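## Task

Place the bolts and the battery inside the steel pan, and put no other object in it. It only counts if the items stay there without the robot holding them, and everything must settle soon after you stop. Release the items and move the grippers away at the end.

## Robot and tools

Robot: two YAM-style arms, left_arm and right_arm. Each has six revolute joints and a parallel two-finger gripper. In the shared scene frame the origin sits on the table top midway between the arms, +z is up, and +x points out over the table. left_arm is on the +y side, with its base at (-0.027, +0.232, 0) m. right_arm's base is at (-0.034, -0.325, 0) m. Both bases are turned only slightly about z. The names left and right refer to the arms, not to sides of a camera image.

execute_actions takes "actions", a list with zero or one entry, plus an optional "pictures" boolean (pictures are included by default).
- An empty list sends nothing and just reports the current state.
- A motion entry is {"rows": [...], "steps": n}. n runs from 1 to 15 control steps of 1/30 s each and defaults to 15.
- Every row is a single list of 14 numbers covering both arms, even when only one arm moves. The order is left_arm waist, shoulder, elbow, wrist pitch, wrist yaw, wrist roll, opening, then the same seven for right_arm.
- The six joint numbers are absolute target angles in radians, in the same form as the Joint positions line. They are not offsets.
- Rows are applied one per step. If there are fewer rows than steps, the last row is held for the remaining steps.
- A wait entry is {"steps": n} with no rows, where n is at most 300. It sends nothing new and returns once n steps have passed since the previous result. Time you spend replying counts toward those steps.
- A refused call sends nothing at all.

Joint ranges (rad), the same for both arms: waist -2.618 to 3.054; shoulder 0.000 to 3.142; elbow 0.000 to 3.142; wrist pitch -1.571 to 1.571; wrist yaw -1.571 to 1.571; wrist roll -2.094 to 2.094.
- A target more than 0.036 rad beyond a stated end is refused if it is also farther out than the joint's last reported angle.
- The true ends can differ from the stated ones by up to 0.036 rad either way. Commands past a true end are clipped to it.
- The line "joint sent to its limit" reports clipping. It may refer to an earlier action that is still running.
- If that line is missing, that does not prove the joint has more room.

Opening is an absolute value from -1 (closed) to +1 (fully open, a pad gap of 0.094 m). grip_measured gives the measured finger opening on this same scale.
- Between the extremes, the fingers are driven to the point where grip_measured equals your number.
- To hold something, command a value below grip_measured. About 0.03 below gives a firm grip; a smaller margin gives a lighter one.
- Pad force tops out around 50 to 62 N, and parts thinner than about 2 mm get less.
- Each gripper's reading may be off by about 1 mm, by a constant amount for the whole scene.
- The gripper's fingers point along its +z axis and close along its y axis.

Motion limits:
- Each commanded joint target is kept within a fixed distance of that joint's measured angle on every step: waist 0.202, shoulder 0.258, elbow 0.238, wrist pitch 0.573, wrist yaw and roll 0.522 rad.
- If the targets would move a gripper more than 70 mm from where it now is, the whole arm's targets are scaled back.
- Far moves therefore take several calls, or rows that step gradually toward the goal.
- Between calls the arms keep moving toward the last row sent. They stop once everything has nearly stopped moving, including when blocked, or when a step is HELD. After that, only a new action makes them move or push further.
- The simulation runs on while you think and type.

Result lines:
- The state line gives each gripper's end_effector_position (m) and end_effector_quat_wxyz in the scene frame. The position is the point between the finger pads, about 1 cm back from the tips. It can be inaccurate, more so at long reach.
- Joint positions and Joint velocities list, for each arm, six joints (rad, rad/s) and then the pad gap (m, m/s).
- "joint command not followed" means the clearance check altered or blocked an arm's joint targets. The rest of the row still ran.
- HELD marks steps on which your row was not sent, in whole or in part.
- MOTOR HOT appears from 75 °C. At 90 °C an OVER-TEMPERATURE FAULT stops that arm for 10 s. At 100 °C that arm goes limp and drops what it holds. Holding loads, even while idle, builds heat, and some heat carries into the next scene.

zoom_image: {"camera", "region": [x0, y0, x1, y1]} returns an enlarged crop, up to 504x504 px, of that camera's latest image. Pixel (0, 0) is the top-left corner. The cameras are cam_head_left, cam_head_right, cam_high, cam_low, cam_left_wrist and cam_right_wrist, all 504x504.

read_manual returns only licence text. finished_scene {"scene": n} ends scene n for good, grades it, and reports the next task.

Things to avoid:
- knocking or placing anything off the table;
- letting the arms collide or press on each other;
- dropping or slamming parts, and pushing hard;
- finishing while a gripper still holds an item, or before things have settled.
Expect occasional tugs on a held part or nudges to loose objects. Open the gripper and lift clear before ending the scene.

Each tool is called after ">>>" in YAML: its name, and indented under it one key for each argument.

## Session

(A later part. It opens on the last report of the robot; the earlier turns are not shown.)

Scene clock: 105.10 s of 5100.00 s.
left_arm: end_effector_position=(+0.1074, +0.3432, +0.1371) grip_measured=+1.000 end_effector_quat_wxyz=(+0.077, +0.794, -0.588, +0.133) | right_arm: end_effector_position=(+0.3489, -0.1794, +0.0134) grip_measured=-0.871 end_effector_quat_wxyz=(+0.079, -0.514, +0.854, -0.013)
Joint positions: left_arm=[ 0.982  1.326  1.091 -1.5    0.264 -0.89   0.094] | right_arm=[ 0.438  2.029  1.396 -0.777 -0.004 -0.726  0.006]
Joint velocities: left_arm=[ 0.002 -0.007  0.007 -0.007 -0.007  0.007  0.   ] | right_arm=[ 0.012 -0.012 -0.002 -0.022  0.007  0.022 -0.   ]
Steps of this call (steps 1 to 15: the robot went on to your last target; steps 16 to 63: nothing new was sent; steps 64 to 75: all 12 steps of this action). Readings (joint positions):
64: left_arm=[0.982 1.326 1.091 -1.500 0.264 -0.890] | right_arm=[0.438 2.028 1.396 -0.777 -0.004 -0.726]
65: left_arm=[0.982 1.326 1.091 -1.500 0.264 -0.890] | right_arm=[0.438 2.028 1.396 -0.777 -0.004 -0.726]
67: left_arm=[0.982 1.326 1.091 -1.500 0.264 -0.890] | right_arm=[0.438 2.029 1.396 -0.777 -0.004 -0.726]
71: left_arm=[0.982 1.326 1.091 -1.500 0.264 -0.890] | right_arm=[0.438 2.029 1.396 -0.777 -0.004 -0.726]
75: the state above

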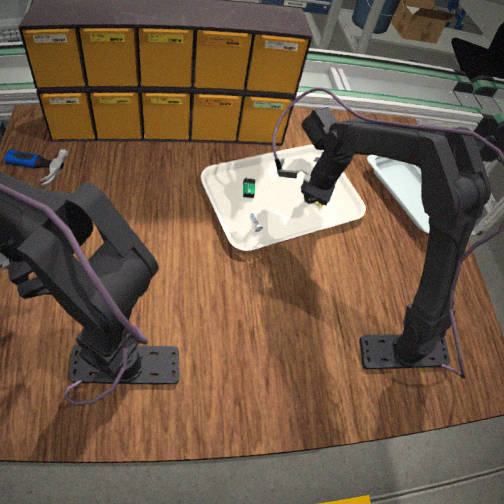

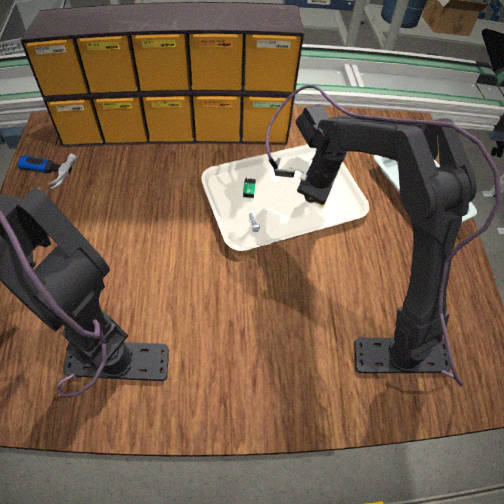

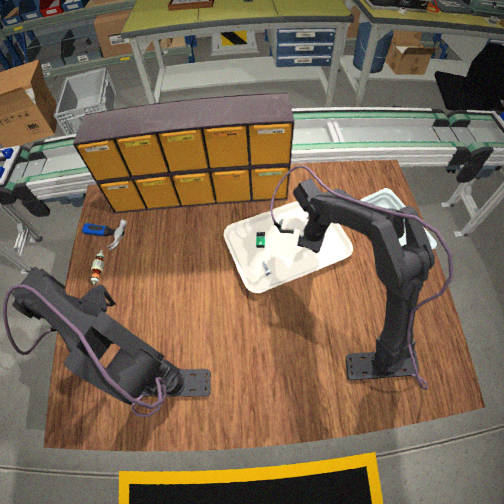

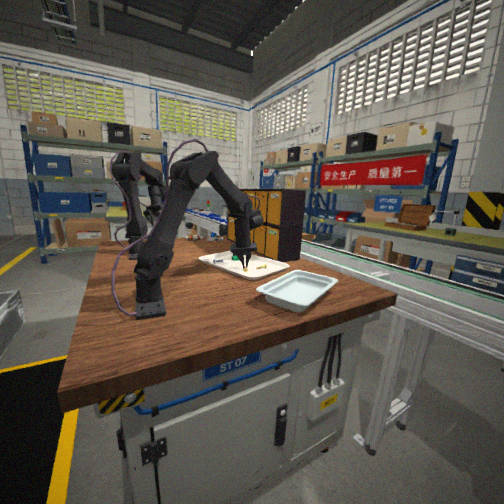

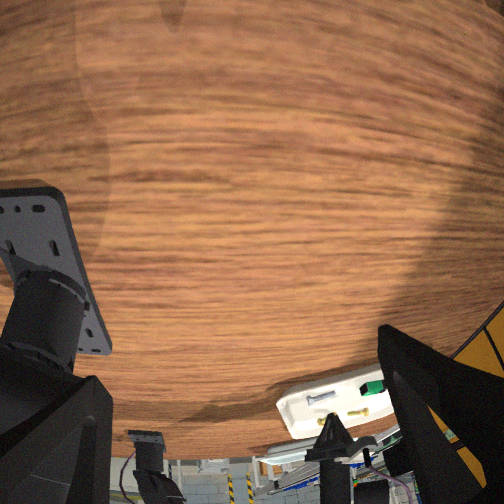

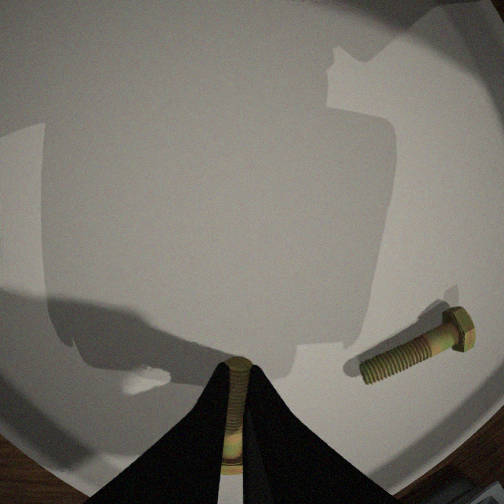

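>>> execute_actions:
  actions:
    - {"rows":[[0.982,1.326,1.091,-1.5,0.264,-0.89,1,0.443,1.9,1.5,-1.0,0,-0.72,-0.91],[0.982,1.326,1.091,-1.5,0.264,-0.89,1,0.443,1.9,1.5,-1.0,0,-0.72,-0.91],[0.982,1.326,1.091,-1.5,0.264,-0.89,1,0.443,1.9,1.6,-1.05,0,-0.72,-0.91],[0.982,1.326,1.091,-1.5,0.264,-0.89,1,0.443,1.9,1.6,-1.05,0,-0.72,-0.91],[0.982,1.326,1.091,-1.5,0.264,-0.89,1,0.443,1.95,1.7,-1.1,0,-0.72,-0.91],[0.982,1.326,1.091,-1.5,0.264,-0.89,1,0.443,1.95,1.7,-1.1,0,-0.72,-0.91],[0.982,1.326,1.091,-1.5,0.264,-0.89,1,-0.21,2.06,1.899,-1.22,0,-0.3,-0.91]],"steps":15}
  pictures: false

>>> execute_actions:
  actions:
    - {"steps":12}

Scene clock: 117.17 s of 5100.00 s.
left_arm: end_effector_position=(+0.1074, +0.3432, +0.1371) grip_measured=+1.000 end_effector_quat_wxyz=(+0.077, +0.794, -0.588, +0.133) | right_arm: end_effector_position=(+0.4291, -0.3221, +0.1384) grip_measured=-0.870 end_effector_quat_wxyz=(+0.148, -0.199, +0.968, -0.023)
Joint positions: left_arm=[ 0.982  1.326  1.091 -1.5    0.264 -0.89   0.094] | right_arm=[ 0.077  2.036  1.879 -1.114 -0.015 -0.407  0.006]
Joint velocities: left_arm=[-0.017  0.017 -0.002 -0.007 -0.022 -0.022  0.   ] | right_arm=[-1.473  0.212  0.012 -0.315  0.066  0.432  0.001]
Steps of this call (steps 1 to 15: the robot went on to your last target; steps 16 to 90: nothing new was sent; then 8.57 s passed at rest; steps 91 to 105: all 15 steps of this action). Readings (joint positions):
91: left_arm=[0.982 1.326 1.091 -1.500 0.264 -0.890] | right_arm=[0.438 2.023 1.407 -0.801 -0.004 -0.726]
92: left_arm=[0.982 1.326 1.091 -1.500 0.264 -0.890] | right_arm=[0.438 2.012 1.422 -0.846 -0.004 -0.726]
94: left_arm=[0.982 1.326 1.091 -1.500 0.264 -0.890] | right_arm=[0.438 1.981 1.484 -0.929 -0.004 -0.726]
98: left_arm=[0.982 1.326 1.091 -1.500 0.264 -0.890] | right_arm=[0.406 1.986 1.732 -1.050 -0.017 -0.622]
105: the state above

Scene clock: 117.57 s of 5100.00 s.
left_arm: end_effector_position=(+0.1074, +0.3432, +0.1371) grip_measured=+1.000 end_effector_quat_wxyz=(+0.077, +0.794, -0.588, +0.133) | right_arm: end_effector_position=(+0.3857, -0.4655, +0.1178) grip_measured=-0.870 end_effector_quat_wxyz=(+0.082, +0.004, +0.996, -0.035)
Joint positions: left_arm=[ 0.982  1.326  1.091 -1.5    0.264 -0.89   0.094] | right_arm=[-0.24   2.071  1.879 -1.2    0.015 -0.313  0.006]
Joint velocities: left_arm=[ 0.007 -0.007  0.007 -0.022 -0.051 -0.007  0.   ] | right_arm=[ 0.33  -0.002 -0.002 -0.022 -0.051  0.095 -0.002]
Steps of this call (steps 1 to 12: the robot went on to your last target). Readings (joint positions):
1: left_arm=[0.982 1.326 1.091 -1.500 0.264 -0.890] | right_arm=[0.023 2.043 1.879 -1.124 -0.015 -0.392]
2: left_arm=[0.982 1.326 1.091 -1.500 0.264 -0.890] | right_arm=[-0.031 2.050 1.879 -1.134 -0.013 -0.379]
4: left_arm=[0.982 1.326 1.091 -1.500 0.264 -0.890] | right_arm=[-0.137 2.064 1.879 -1.151 -0.010 -0.355]
8: left_arm=[0.982 1.326 1.091 -1.500 0.264 -0.890] | right_arm=[-0.262 2.071 1.879 -1.183 0.013 -0.325]
12: the state above

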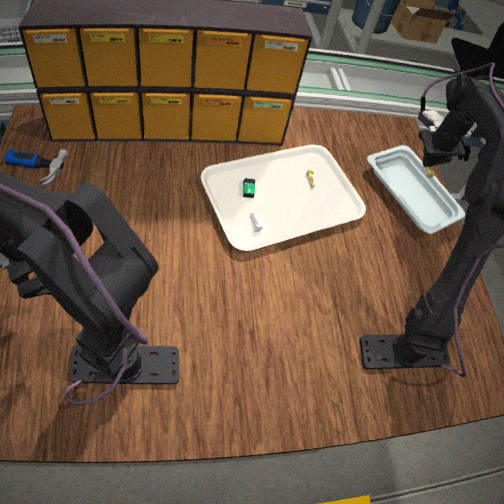

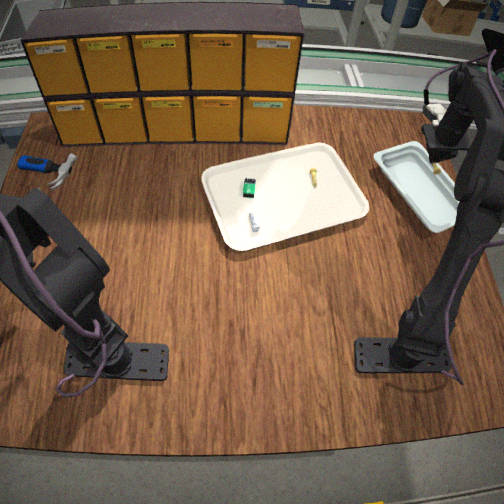

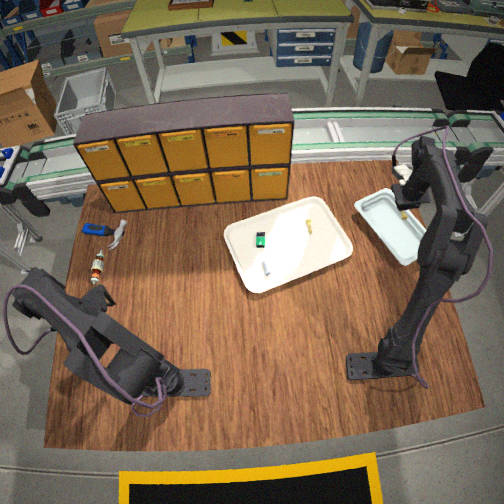

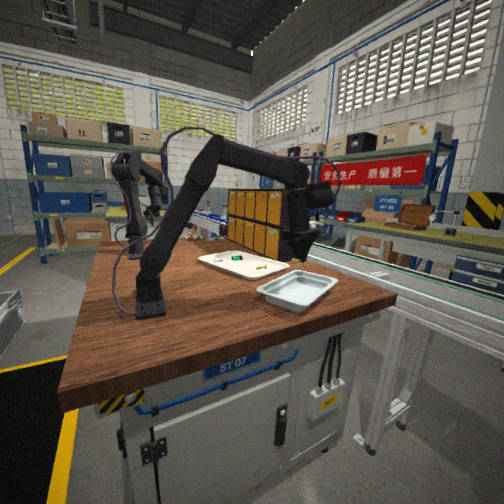

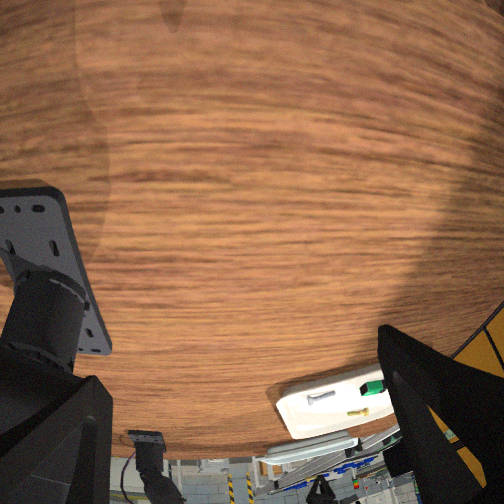

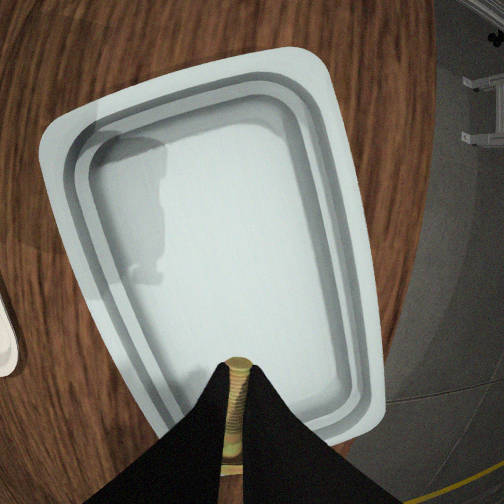

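>>> execute_actions:
  actions:
    - {"rows":[[0.982,1.326,1.091,-1.5,0.264,-0.89,1,-0.21,2.18,1.881,-1.08,0,-0.3,-0.91]],"steps":12}

Scene clock: 123.87 s of 5100.00 s.
left_arm: end_effector_position=(+0.1074, +0.3432, +0.1371) grip_measured=+1.000 end_effector_quat_wxyz=(+0.077, +0.794, -0.588, +0.133) | right_arm: end_effector_position=(+0.4097, -0.4554, +0.0629) grip_measured=-0.870 end_effector_quat_wxyz=(+0.067, -0.010, +0.997, -0.024)
Joint positions: left_arm=[ 0.982  1.326  1.091 -1.5    0.264 -0.89   0.094] | right_arm=[-0.207  2.204  1.874 -1.099  0.007 -0.306  0.006]
Joint velocities: left_arm=[-0.002  0.002 -0.007  0.081  0.007 -0.007  0.   ] | right_arm=[ 0.012 -0.037 -0.002  0.095 -0.037  0.022 -0.   ]
Steps of this call (steps 1 to 30: the robot went on to your last target; steps 31 to 90: nothing new was sent; then 2.90 s passed at rest; steps 91 to 102: all 12 steps of this action). Readings (joint positions):
91: left_arm=[0.982 1.326 1.091 -1.500 0.264 -0.890] | right_arm=[-0.207 2.080 1.879 -1.202 0.007 -0.307]
92: left_arm=[0.982 1.326 1.091 -1.500 0.264 -0.890] | right_arm=[-0.207 2.092 1.881 -1.180 0.007 -0.307]
94: left_arm=[0.982 1.326 1.091 -1.500 0.264 -0.890] | right_arm=[-0.207 2.134 1.882 -1.139 0.007 -0.307]
98: left_arm=[0.982 1.326 1.091 -1.500 0.264 -0.890] | right_arm=[-0.207 2.201 1.877 -1.106 0.007 -0.306]
102: the state above

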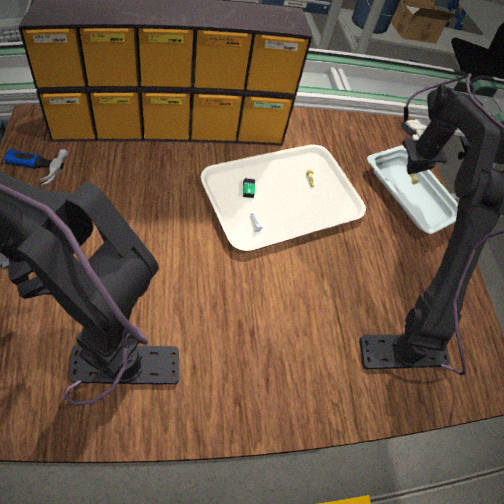

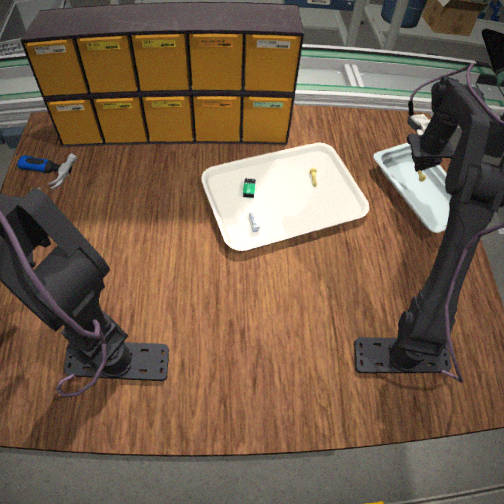

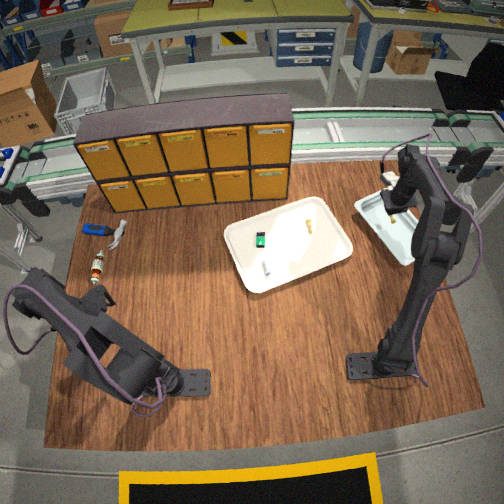

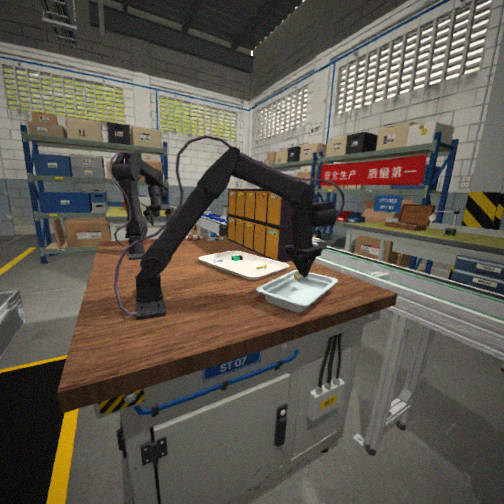

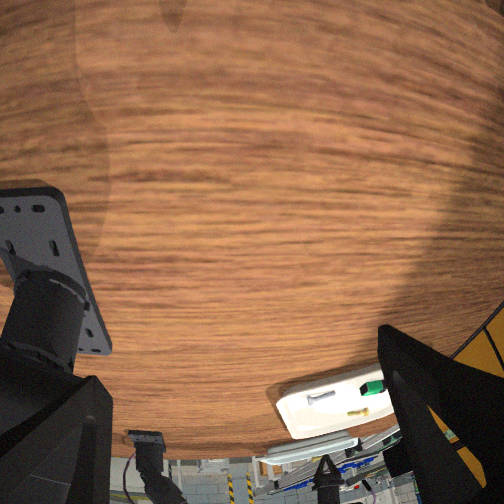

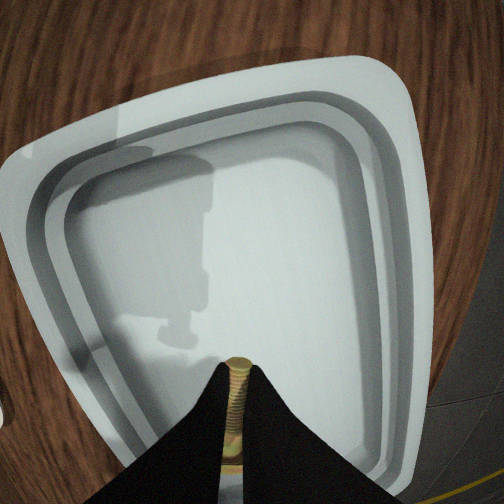

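>>> execute_actions:
  actions:
    - {"rows":[[0.982,1.326,1.091,-1.5,0.264,-0.89,1,-0.21,2.26,1.881,-1.0,0,-0.3,-0.91],[0.982,1.326,1.091,-1.5,0.264,-0.89,1,-0.21,2.26,1.881,-1.0,0,-0.3,-0.91],[0.982,1.326,1.091,-1.5,0.264,-0.89,1,-0.21,2.26,1.881,-1.0,0,-0.3,-0.91],[0.982,1.326,1.091,-1.5,0.264,-0.89,1,-0.21,2.26,1.881,-1.0,0,-0.3,-0.91],[0.982,1.326,1.091,-1.5,0.264,-0.89,1,-0.21,2.26,1.881,-1.0,0,-0.3,-0.91],[0.982,1.326,1.091,-1.5,0.264,-0.89,1,-0.21,2.26,1.881,-1.0,0,-0.3,-0.91],[0.982,1.326,1.091,-1.5,0.264,-0.89,1,-0.21,2.26,1.881,-1.0,0,-0.3,-0.91],[0.982,1.326,1.091,-1.5,0.264,-0.89,1,-0.21,2.26,1.881,-1.0,0,-0.3,-0.91],[0.982,1.326,1.091,-1.5,0.264,-0.89,1,-0.21,2.26,1.881,-1.0,0,-0.3,-0.4]],"steps":14}

Scene clock: 134.23 s of 5100.00 s.
left_arm: end_effector_position=(+0.1074, +0.3432, +0.1371) grip_measured=+1.000 end_effector_quat_wxyz=(+0.077, +0.794, -0.588, +0.133) | right_arm: end_effector_position=(+0.4256, -0.4601, +0.0355) grip_measured=-0.403 end_effector_quat_wxyz=(+0.076, -0.010, +0.997, -0.027)
Joint positions: left_arm=[ 0.982  1.326  1.091 -1.5    0.264 -0.89   0.094] | right_arm=[-0.207  2.272  1.874 -1.012  0.007 -0.306  0.028]
Joint velocities: left_arm=[-0.002  0.002 -0.002 -0.066  0.051  0.007  0.   ] | right_arm=[-0.002  0.002  0.007 -0.022 -0.022 -0.037  0.001]
Steps of this call (steps 1 to 15: the robot went on to your last target; steps 16 to 90: nothing new was sent; then 6.90 s passed at rest; steps 91 to 104: all 14 steps of this action). Readings (joint positions):
91: left_arm=[0.982 1.326 1.091 -1.500 0.264 -0.890] | right_arm=[-0.207 2.208 1.874 -1.084 0.007 -0.306]
92: left_arm=[0.982 1.326 1.091 -1.500 0.264 -0.890] | right_arm=[-0.207 2.214 1.874 -1.068 0.007 -0.306]
94: left_arm=[0.982 1.326 1.091 -1.500 0.264 -0.890] | right_arm=[-0.207 2.235 1.874 -1.042 0.007 -0.306]
98: left_arm=[0.982 1.326 1.091 -1.500 0.264 -0.890] | right_arm=[-0.207 2.269 1.874 -1.023 0.007 -0.306]
104: the state above

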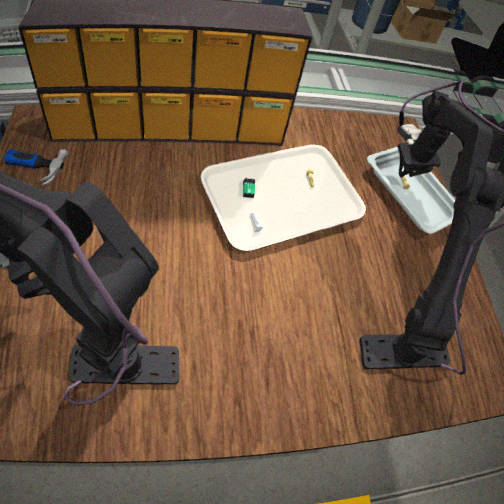

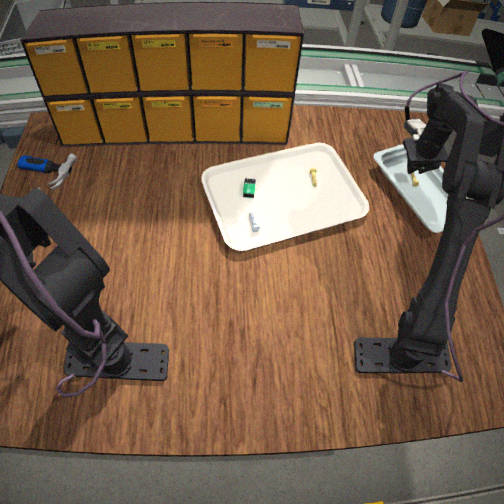

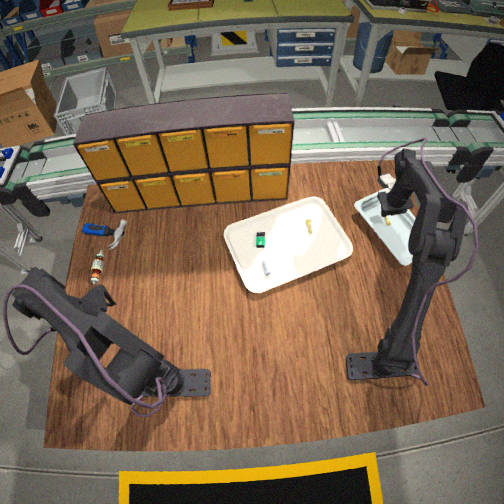

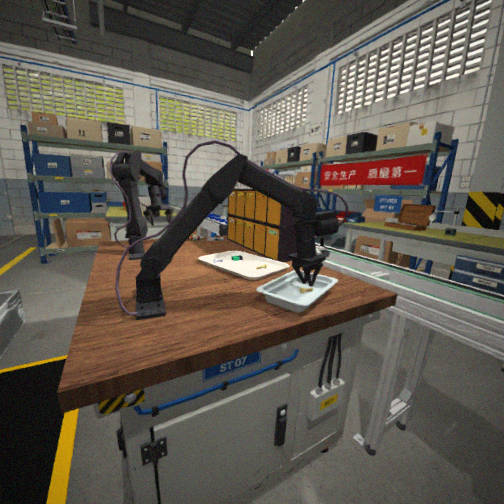

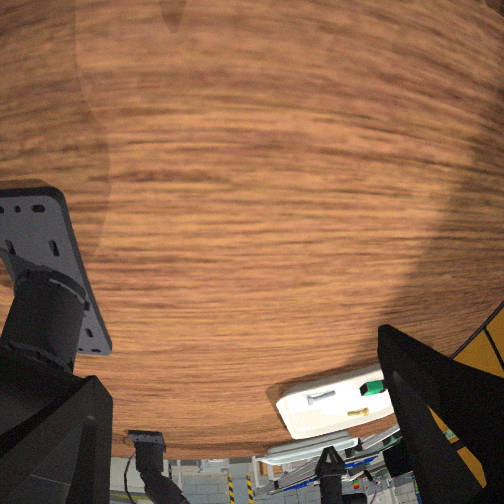

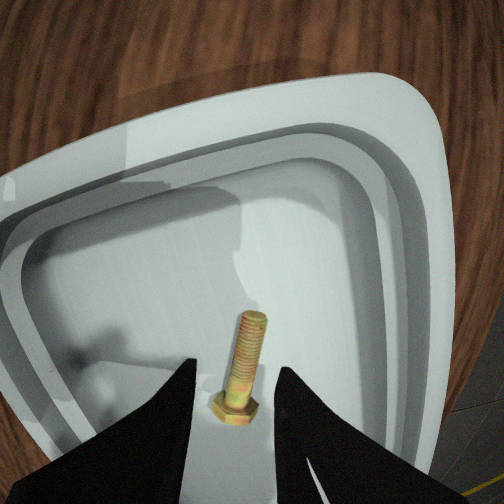

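>>> execute_actions:
  actions:
    - {"rows":[[0.982,1.326,1.091,-1.5,0.264,-0.89,1,-0.21,2.08,1.881,-1.18,0,-0.3,-0.3],[0.982,1.326,1.091,-1.5,0.264,-0.89,1,-0.21,2.08,1.881,-1.18,0,-0.3,-0.3],[0.982,1.326,1.091,-1.5,0.264,-0.89,1,-0.21,2.08,1.881,-1.18,0,-0.3,-0.3],[0.982,1.326,1.091,-1.5,0.264,-0.89,1,-0.21,2.08,1.881,-1.18,0,-0.3,-0.3],[0.982,1.326,1.091,-1.5,0.264,-0.89,1,-0.1,2.08,1.85,-1.16,0,-0.1,-0.3],[0.982,1.326,1.091,-1.5,0.264,-0.89,1,0.359,2.08,1.80,-1.1,0,0.37,-0.3]],"steps":15}
  pictures: false

>>> execute_actions:
  actions:
    - {"rows":[[0.982,1.326,1.091,-1.5,0.264,-0.89,1,0.359,2.08,1.80,-1.1,0,0.37,-0.3],[0.982,1.326,1.091,-1.5,0.264,-0.89,1,0.359,2.08,1.80,-1.1,0,0.37,-0.3],[0.982,1.326,1.091,-1.5,0.264,-0.89,1,0.359,2.08,1.80,-1.1,0,0.37,-0.3],[0.982,1.326,1.091,-1.5,0.264,-0.89,1,0.359,2.16,1.77,-0.98,0,0.37,-0.3]],"steps":15}

Scene clock: 157.97 s of 5100.00 s.
left_arm: end_effector_position=(+0.1074, +0.3432, +0.1371) grip_measured=+1.000 end_effector_quat_wxyz=(+0.077, +0.794, -0.588, +0.133) | right_arm: end_effector_position=(+0.4156, -0.2557, +0.1015) grip_measured=-0.303 end_effector_quat_wxyz=(+0.109, +0.038, +0.993, +0.014)
Joint positions: left_arm=[ 0.982  1.326  1.091 -1.5    0.264 -0.89   0.094] | right_arm=[ 0.235  2.079  1.818 -1.089  0.014  0.231  0.033]
Joint velocities: left_arm=[ 0.007 -0.012  0.007  0.022  0.037 -0.037  0.   ] | right_arm=[ 1.526  0.081 -0.125 -0.022 -0.007  0.799  0.   ]
Steps of this call (steps 1 to 15: the robot went on to your last target; steps 16 to 110: nothing new was sent; then 19.57 s passed at rest; steps 111 to 125: all 15 steps of this action). Readings (joint positions):
111: left_arm=[0.982 1.326 1.091 -1.500 0.264 -0.890] | right_arm=[-0.207 2.261 1.873 -1.017 0.007 -0.306]
112: left_arm=[0.982 1.326 1.091 -1.500 0.264 -0.890] | right_arm=[-0.207 2.243 1.865 -1.042 0.007 -0.306]
114: left_arm=[0.982 1.326 1.091 -1.500 0.264 -0.890] | right_arm=[-0.207 2.185 1.861 -1.095 0.007 -0.306]
118: left_arm=[0.982 1.326 1.091 -1.500 0.264 -0.890] | right_arm=[-0.119 2.078 1.852 -1.104 0.018 -0.061]
125: the state above

Scene clock: 158.47 s of 5100.00 s.
left_arm: end_effector_position=(+0.1074, +0.3432, +0.1371) grip_measured=+1.000 end_effector_quat_wxyz=(+0.077, +0.794, -0.588, +0.133) | right_arm: end_effector_position=(+0.4073, -0.1976, +0.0486) grip_measured=-0.303 end_effector_quat_wxyz=(+0.077, +0.042, +0.996, +0.029)
Joint positions: left_arm=[ 0.982  1.326  1.091 -1.5    0.264 -0.89   0.094] | right_arm=[ 0.355  2.176  1.768 -0.999 -0.007  0.359  0.033]
Joint velocities: left_arm=[-0.027 -0.002  0.007 -0.051 -0.022  0.037  0.   ] | right_arm=[-0.002  0.002 -0.002  0.139  0.007  0.051 -0.   ]
Steps of this call (steps 1 to 15: all 15 steps of this action). Readings (joint positions):
1: left_arm=[0.982 1.326 1.091 -1.500 0.264 -0.890] | right_arm=[0.287 2.082 1.814 -1.089 0.012 0.256]
2: left_arm=[0.982 1.326 1.091 -1.500 0.264 -0.890] | right_arm=[0.334 2.084 1.811 -1.089 0.007 0.278]
4: left_arm=[0.982 1.326 1.091 -1.500 0.264 -0.890] | right_arm=[0.397 2.092 1.803 -1.081 -0.005 0.308]
8: left_arm=[0.982 1.326 1.091 -1.500 0.264 -0.890] | right_arm=[0.400 2.142 1.787 -1.018 -0.012 0.340]
15: the state above

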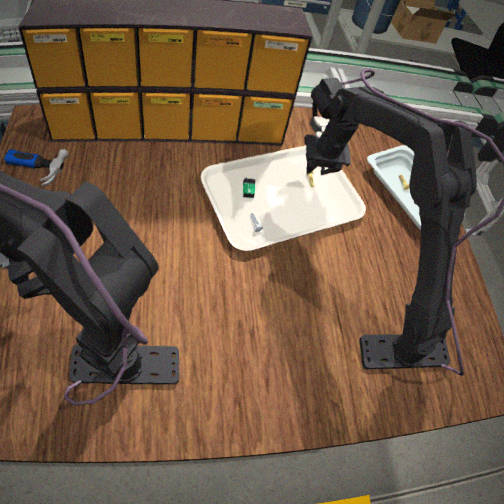

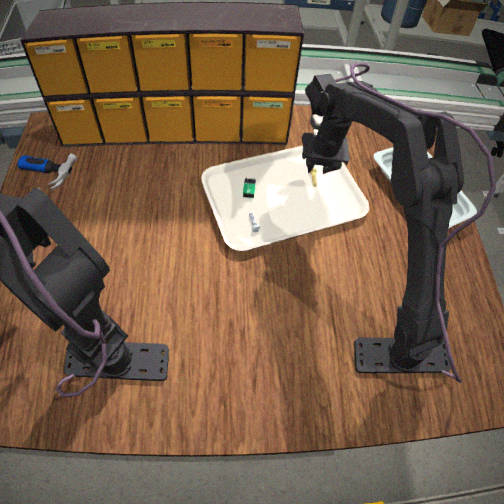

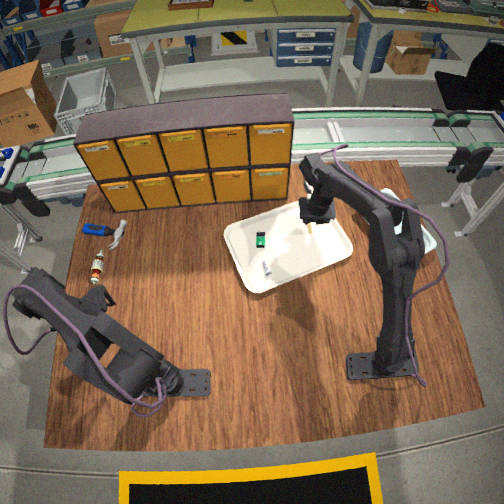

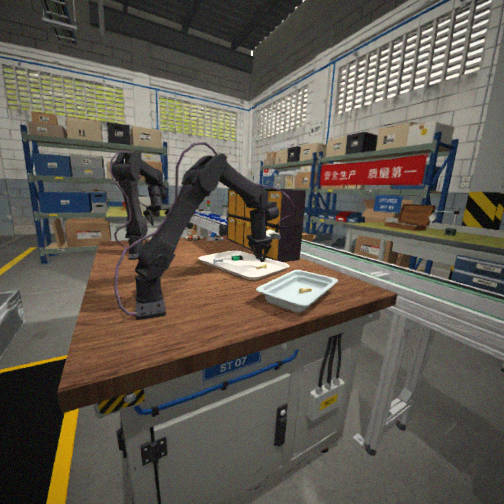

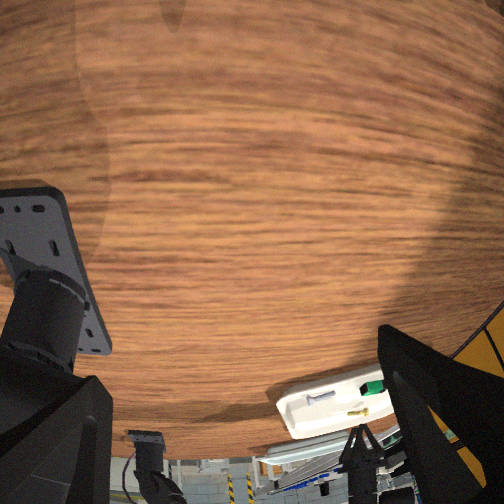

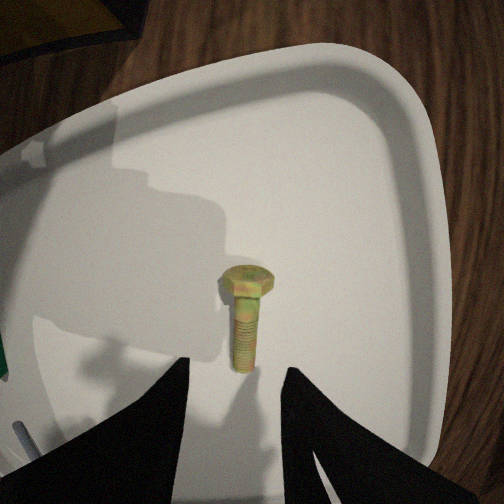

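>>> execute_actions:
  actions:
    - {"rows":[[0.982,1.326,1.091,-1.5,0.264,-0.89,1,0.335,2.2,1.812,-0.95,0,0.37,-0.3],[0.982,1.326,1.091,-1.5,0.264,-0.89,1,0.335,2.2,1.812,-0.95,0,0.37,-0.3],[0.982,1.326,1.091,-1.5,0.264,-0.89,1,0.335,2.2,1.812,-0.95,0,0.37,-0.3],[0.982,1.326,1.091,-1.5,0.264,-0.89,1,0.335,2.272,1.812,-0.91,0,0.37,-0.3]],"steps":15}

Scene clock: 167.07 s of 5100.00 s.
left_arm: end_effector_position=(+0.1074, +0.3432, +0.1371) grip_measured=+1.000 end_effector_quat_wxyz=(+0.077, +0.794, -0.588, +0.133) | right_arm: end_effector_position=(+0.4291, -0.1984, +0.0165) grip_measured=-0.303 end_effector_quat_wxyz=(+0.083, +0.051, +0.995, +0.030)
Joint positions: left_arm=[ 0.982  1.326  1.091 -1.5    0.264 -0.89   0.094] | right_arm=[ 0.342  2.276  1.802 -0.92  -0.005  0.364  0.033]
Joint velocities: left_arm=[-0.017 -0.012  0.012  0.022  0.037 -0.022  0.   ] | right_arm=[ 0.007  0.002 -0.002 -0.11   0.022 -0.037 -0.   ]
Steps of this call (steps 1 to 30: the robot went on to your last target; steps 31 to 90: nothing new was sent; then 5.10 s passed at rest; steps 91 to 105: all 15 steps of this action). Readings (joint positions):
91: left_arm=[0.982 1.326 1.091 -1.500 0.264 -0.890] | right_arm=[0.354 2.178 1.771 -0.988 -0.007 0.364]
92: left_arm=[0.982 1.326 1.091 -1.500 0.264 -0.890] | right_arm=[0.353 2.182 1.778 -0.984 -0.007 0.364]
94: left_arm=[0.982 1.326 1.091 -1.500 0.264 -0.890] | right_arm=[0.349 2.197 1.789 -0.970 -0.007 0.364]
98: left_arm=[0.982 1.326 1.091 -1.500 0.264 -0.890] | right_arm=[0.343 2.255 1.801 -0.930 -0.007 0.364]
105: the state above

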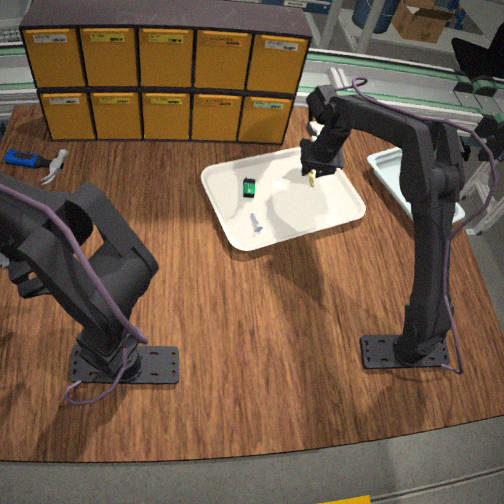

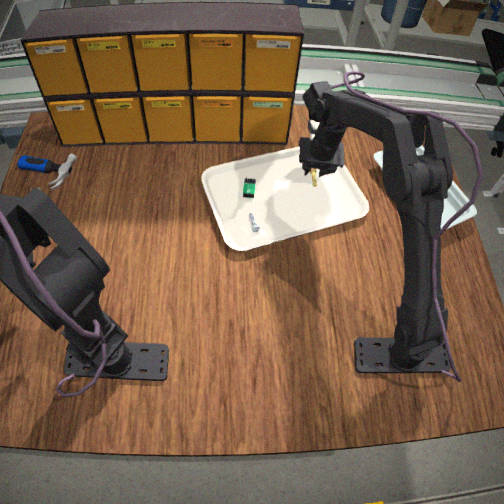

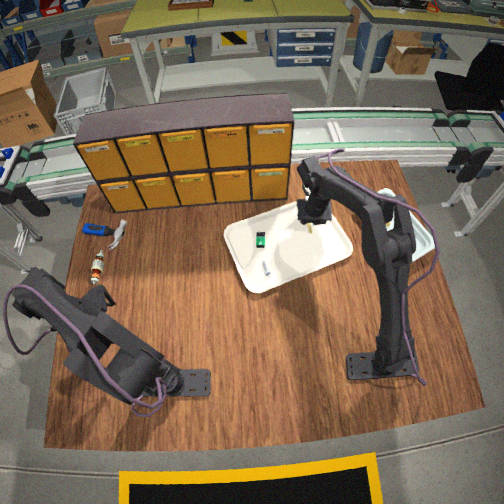

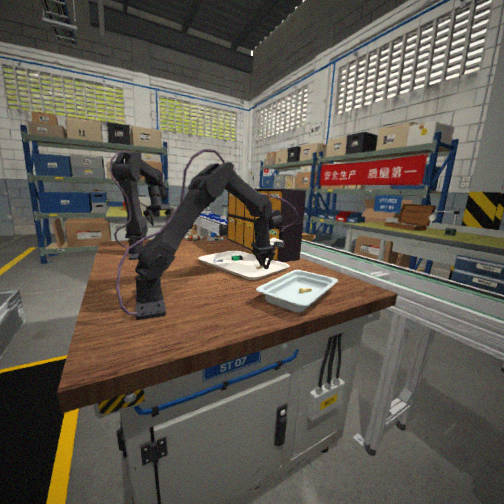

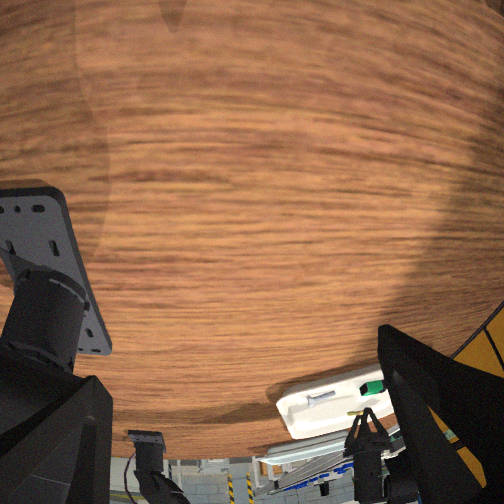

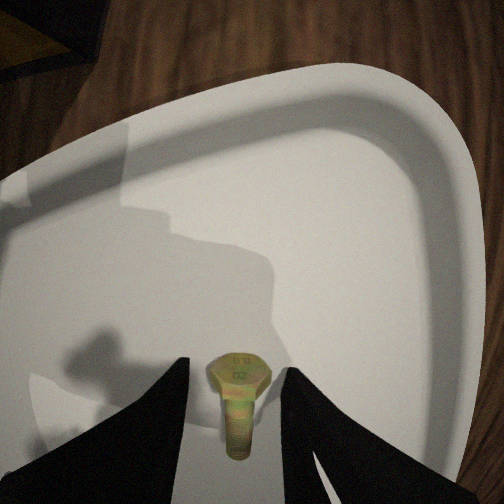

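>>> execute_actions:
  actions:
    - {"rows":[[0.982,1.326,1.091,-1.5,0.264,-0.89,1,0.335,2.278,1.812,-0.91,0,0.37,-0.91]],"steps":12}

Scene clock: 170.67 s of 5100.00 s.
left_arm: end_effector_position=(+0.1074, +0.3432, +0.1371) grip_measured=+1.000 end_effector_quat_wxyz=(+0.077, +0.794, -0.588, +0.133) | right_arm: end_effector_position=(+0.4298, -0.1982, +0.0167) grip_measured=-0.711 end_effector_quat_wxyz=(+0.084, +0.051, +0.995, +0.030)
Joint positions: left_arm=[ 0.982  1.326  1.091 -1.5    0.264 -0.89   0.094] | right_arm=[ 0.342  2.276  1.802 -0.917 -0.005  0.365  0.014]
Joint velocities: left_arm=[-0.032  0.002 -0.007 -0.007 -0.051  0.051  0.   ] | right_arm=[-0.002  0.002  0.002 -0.051  0.007 -0.007  0.001]
Steps of this call (steps 1 to 15: the robot went on to your last target; steps 16 to 90: nothing new was sent; then 0.20 s passed at rest; steps 91 to 102: all 12 steps of this action). Readings (joint positions):
91: left_arm=[0.982 1.326 1.091 -1.500 0.264 -0.890] | right_arm=[0.342 2.276 1.802 -0.917 -0.005 0.364]
92: left_arm=[0.982 1.326 1.091 -1.500 0.264 -0.890] | right_arm=[0.342 2.276 1.802 -0.917 -0.005 0.365]
94: left_arm=[0.982 1.326 1.091 -1.500 0.264 -0.890] | right_arm=[0.342 2.276 1.802 -0.917 -0.005 0.365]
98: left_arm=[0.982 1.326 1.091 -1.500 0.264 -0.890] | right_arm=[0.342 2.276 1.802 -0.917 -0.005 0.365]
102: the state above

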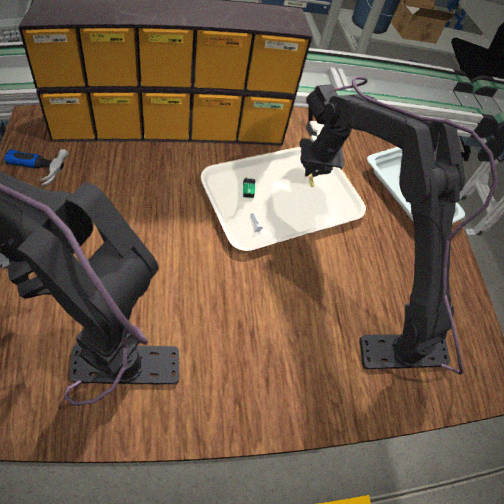

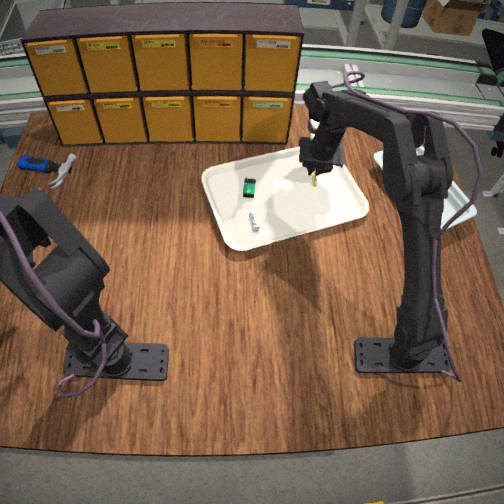

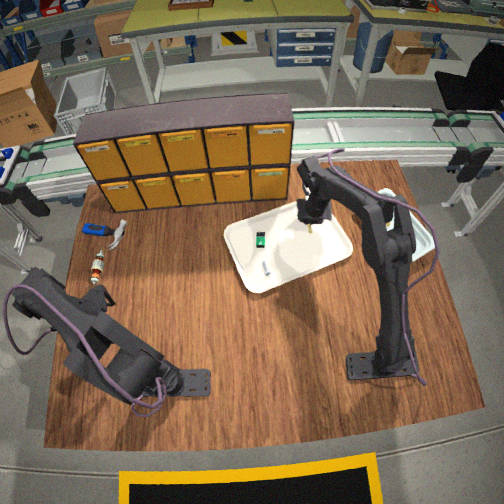

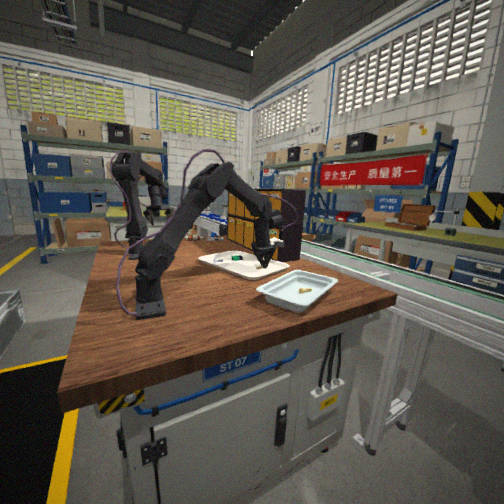

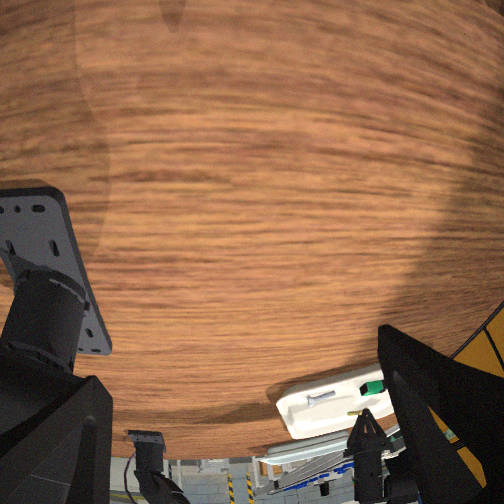

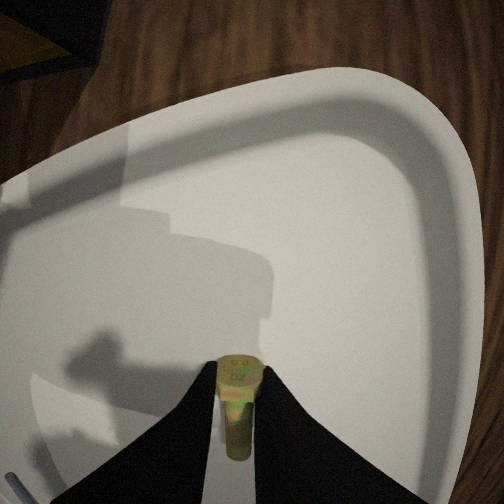

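>>> execute_actions:
  actions:
    - {"rows":[[0.982,1.326,1.091,-1.5,0.264,-0.89,1,0.335,2.15,1.83,-1.05,0,0.37,-0.76],[0.982,1.326,1.091,-1.5,0.264,-0.89,1,0.335,2.15,1.83,-1.05,0,0.37,-0.76],[0.982,1.326,1.091,-1.5,0.264,-0.89,1,0.335,2.08,1.86,-1.15,0,0.37,-0.76],[0.982,1.326,1.091,-1.5,0.264,-0.89,1,0.335,2.08,1.86,-1.15,0,0.37,-0.76],[0.982,1.326,1.091,-1.5,0.264,-0.89,1,0.335,2.08,1.881,-1.18,0,0.2,-0.76],[0.982,1.326,1.091,-1.5,0.264,-0.89,1,0.2,2.08,1.881,-1.18,0,0.1,-0.76],[0.982,1.326,1.091,-1.5,0.264,-0.89,1,-0.155,2.08,1.881,-1.18,0,-0.2,-0.76]],"steps":15}
  pictures: false

>>> execute_actions:
  actions:
    - {"rows":[[0.982,1.326,1.091,-1.5,0.264,-0.89,1,-0.155,2.08,1.881,-1.18,0,-0.2,-0.76],[0.982,1.326,1.091,-1.5,0.264,-0.89,1,-0.155,2.08,1.881,-1.18,0,-0.2,-0.76],[0.982,1.326,1.091,-1.5,0.264,-0.89,1,-0.155,2.08,1.881,-1.18,0,-0.2,-0.76],[0.982,1.326,1.091,-1.5,0.264,-0.89,1,-0.155,2.08,1.881,-1.18,0,-0.2,-0.76],[0.982,1.326,1.091,-1.5,0.264,-0.89,1,-0.155,2.2,1.881,-1.06,0,-0.2,-0.76]],"steps":15}

Scene clock: 189.60 s of 5100.00 s.
left_arm: end_effector_position=(+0.1074, +0.3432, +0.1371) grip_measured=+1.000 end_effector_quat_wxyz=(+0.077, +0.794, -0.588, +0.133) | right_arm: end_effector_position=(+0.4229, -0.3743, +0.1132) grip_measured=-0.711 end_effector_quat_wxyz=(+0.117, +0.019, +0.993, -0.004)
Joint positions: left_arm=[ 0.982  1.326  1.091 -1.5    0.264 -0.89   0.094] | right_arm=[-0.037  2.085  1.87  -1.122 -0.015 -0.076  0.014]
Joint velocities: left_arm=[-0.002 -0.002  0.007 -0.007 -0.007 -0.007  0.   ] | right_arm=[-1.507  0.027  0.012 -0.154 -0.007 -0.725 -0.002]
Steps of this call (steps 1 to 15: the robot went on to your last target; steps 16 to 90: nothing new was sent; then 15.43 s passed at rest; steps 91 to 105: all 15 steps of this action). Readings (joint positions):
91: left_arm=[0.982 1.326 1.091 -1.500 0.264 -0.890] | right_arm=[0.342 2.267 1.802 -0.926 -0.005 0.365]
92: left_arm=[0.982 1.326 1.091 -1.500 0.264 -0.890] | right_arm=[0.342 2.256 1.802 -0.952 -0.005 0.365]
94: left_arm=[0.982 1.326 1.091 -1.500 0.264 -0.890] | right_arm=[0.342 2.209 1.803 -1.009 -0.005 0.365]
98: left_arm=[0.982 1.326 1.091 -1.500 0.264 -0.890] | right_arm=[0.294 2.112 1.848 -1.091 -0.017 0.187]
105: the state above

Scene clock: 190.10 s of 5100.00 s.
left_arm: end_effector_position=(+0.1074, +0.3432, +0.1371) grip_measured=+1.000 end_effector_quat_wxyz=(+0.077, +0.794, -0.588, +0.133) | right_arm: end_effector_position=(+0.4198, -0.4309, +0.0530) grip_measured=-0.711 end_effector_quat_wxyz=(+0.067, +0.020, +0.997, -0.018)
Joint positions: left_arm=[ 0.982  1.326  1.091 -1.5    0.264 -0.89   0.094] | right_arm=[-0.15   2.228  1.874 -1.078  0.006 -0.19   0.014]
Joint velocities: left_arm=[-0.002  0.007 -0.002 -0.007 -0.022 -0.037  0.   ] | right_arm=[-0.012 -0.032 -0.007  0.125  0.022 -0.066 -0.001]
Steps of this call (steps 1 to 15: all 15 steps of this action). Readings (joint positions):
1: left_arm=[0.982 1.326 1.091 -1.500 0.264 -0.890] | right_arm=[-0.088 2.086 1.870 -1.127 -0.012 -0.099]
2: left_arm=[0.982 1.326 1.091 -1.500 0.264 -0.890] | right_arm=[-0.134 2.086 1.870 -1.132 -0.007 -0.117]
4: left_arm=[0.982 1.326 1.091 -1.500 0.264 -0.890] | right_arm=[-0.195 2.086 1.870 -1.143 0.007 -0.144]
8: left_arm=[0.982 1.326 1.091 -1.500 0.264 -0.890] | right_arm=[-0.197 2.153 1.879 -1.098 0.014 -0.173]
15: the state above

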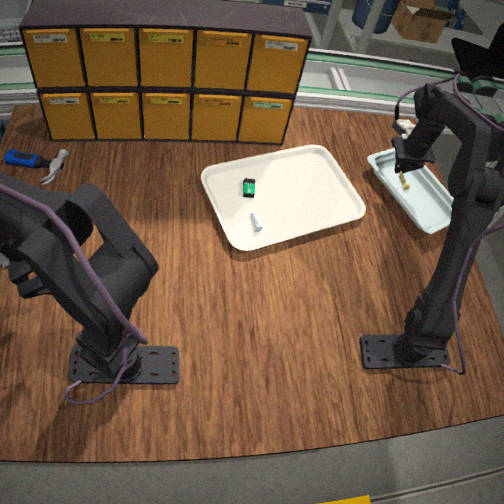

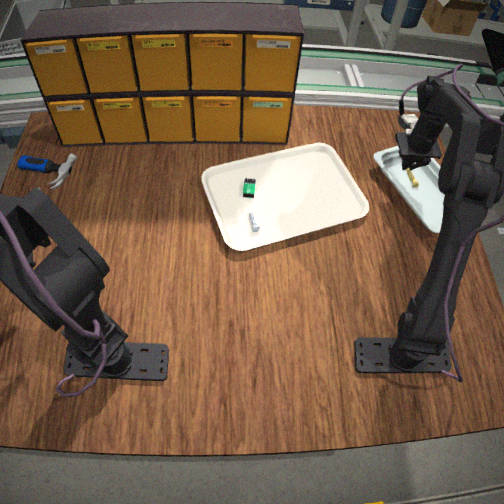

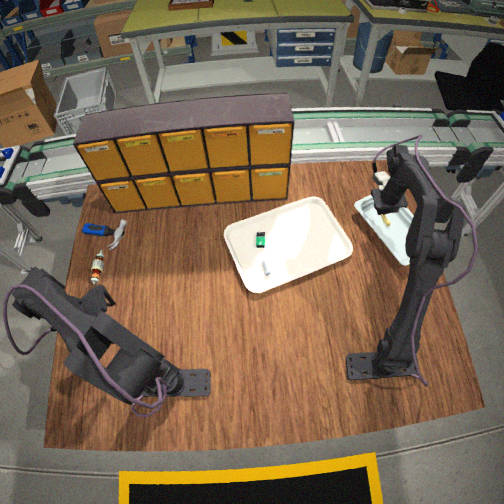

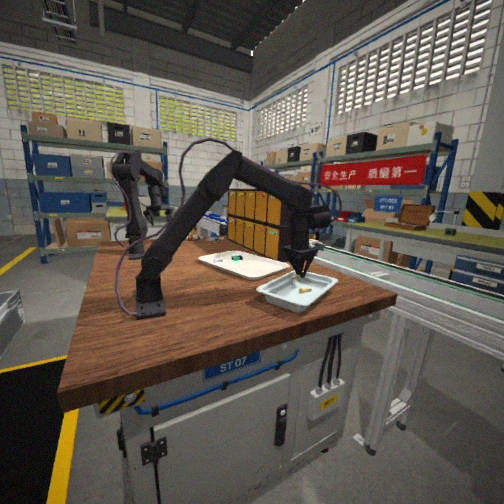

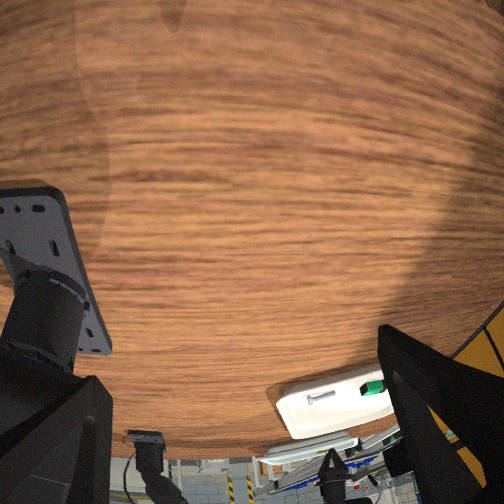

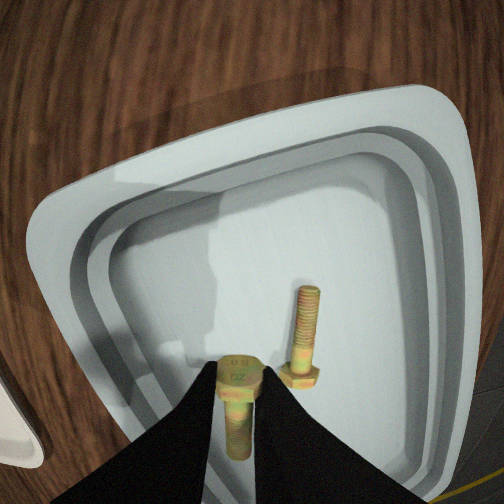

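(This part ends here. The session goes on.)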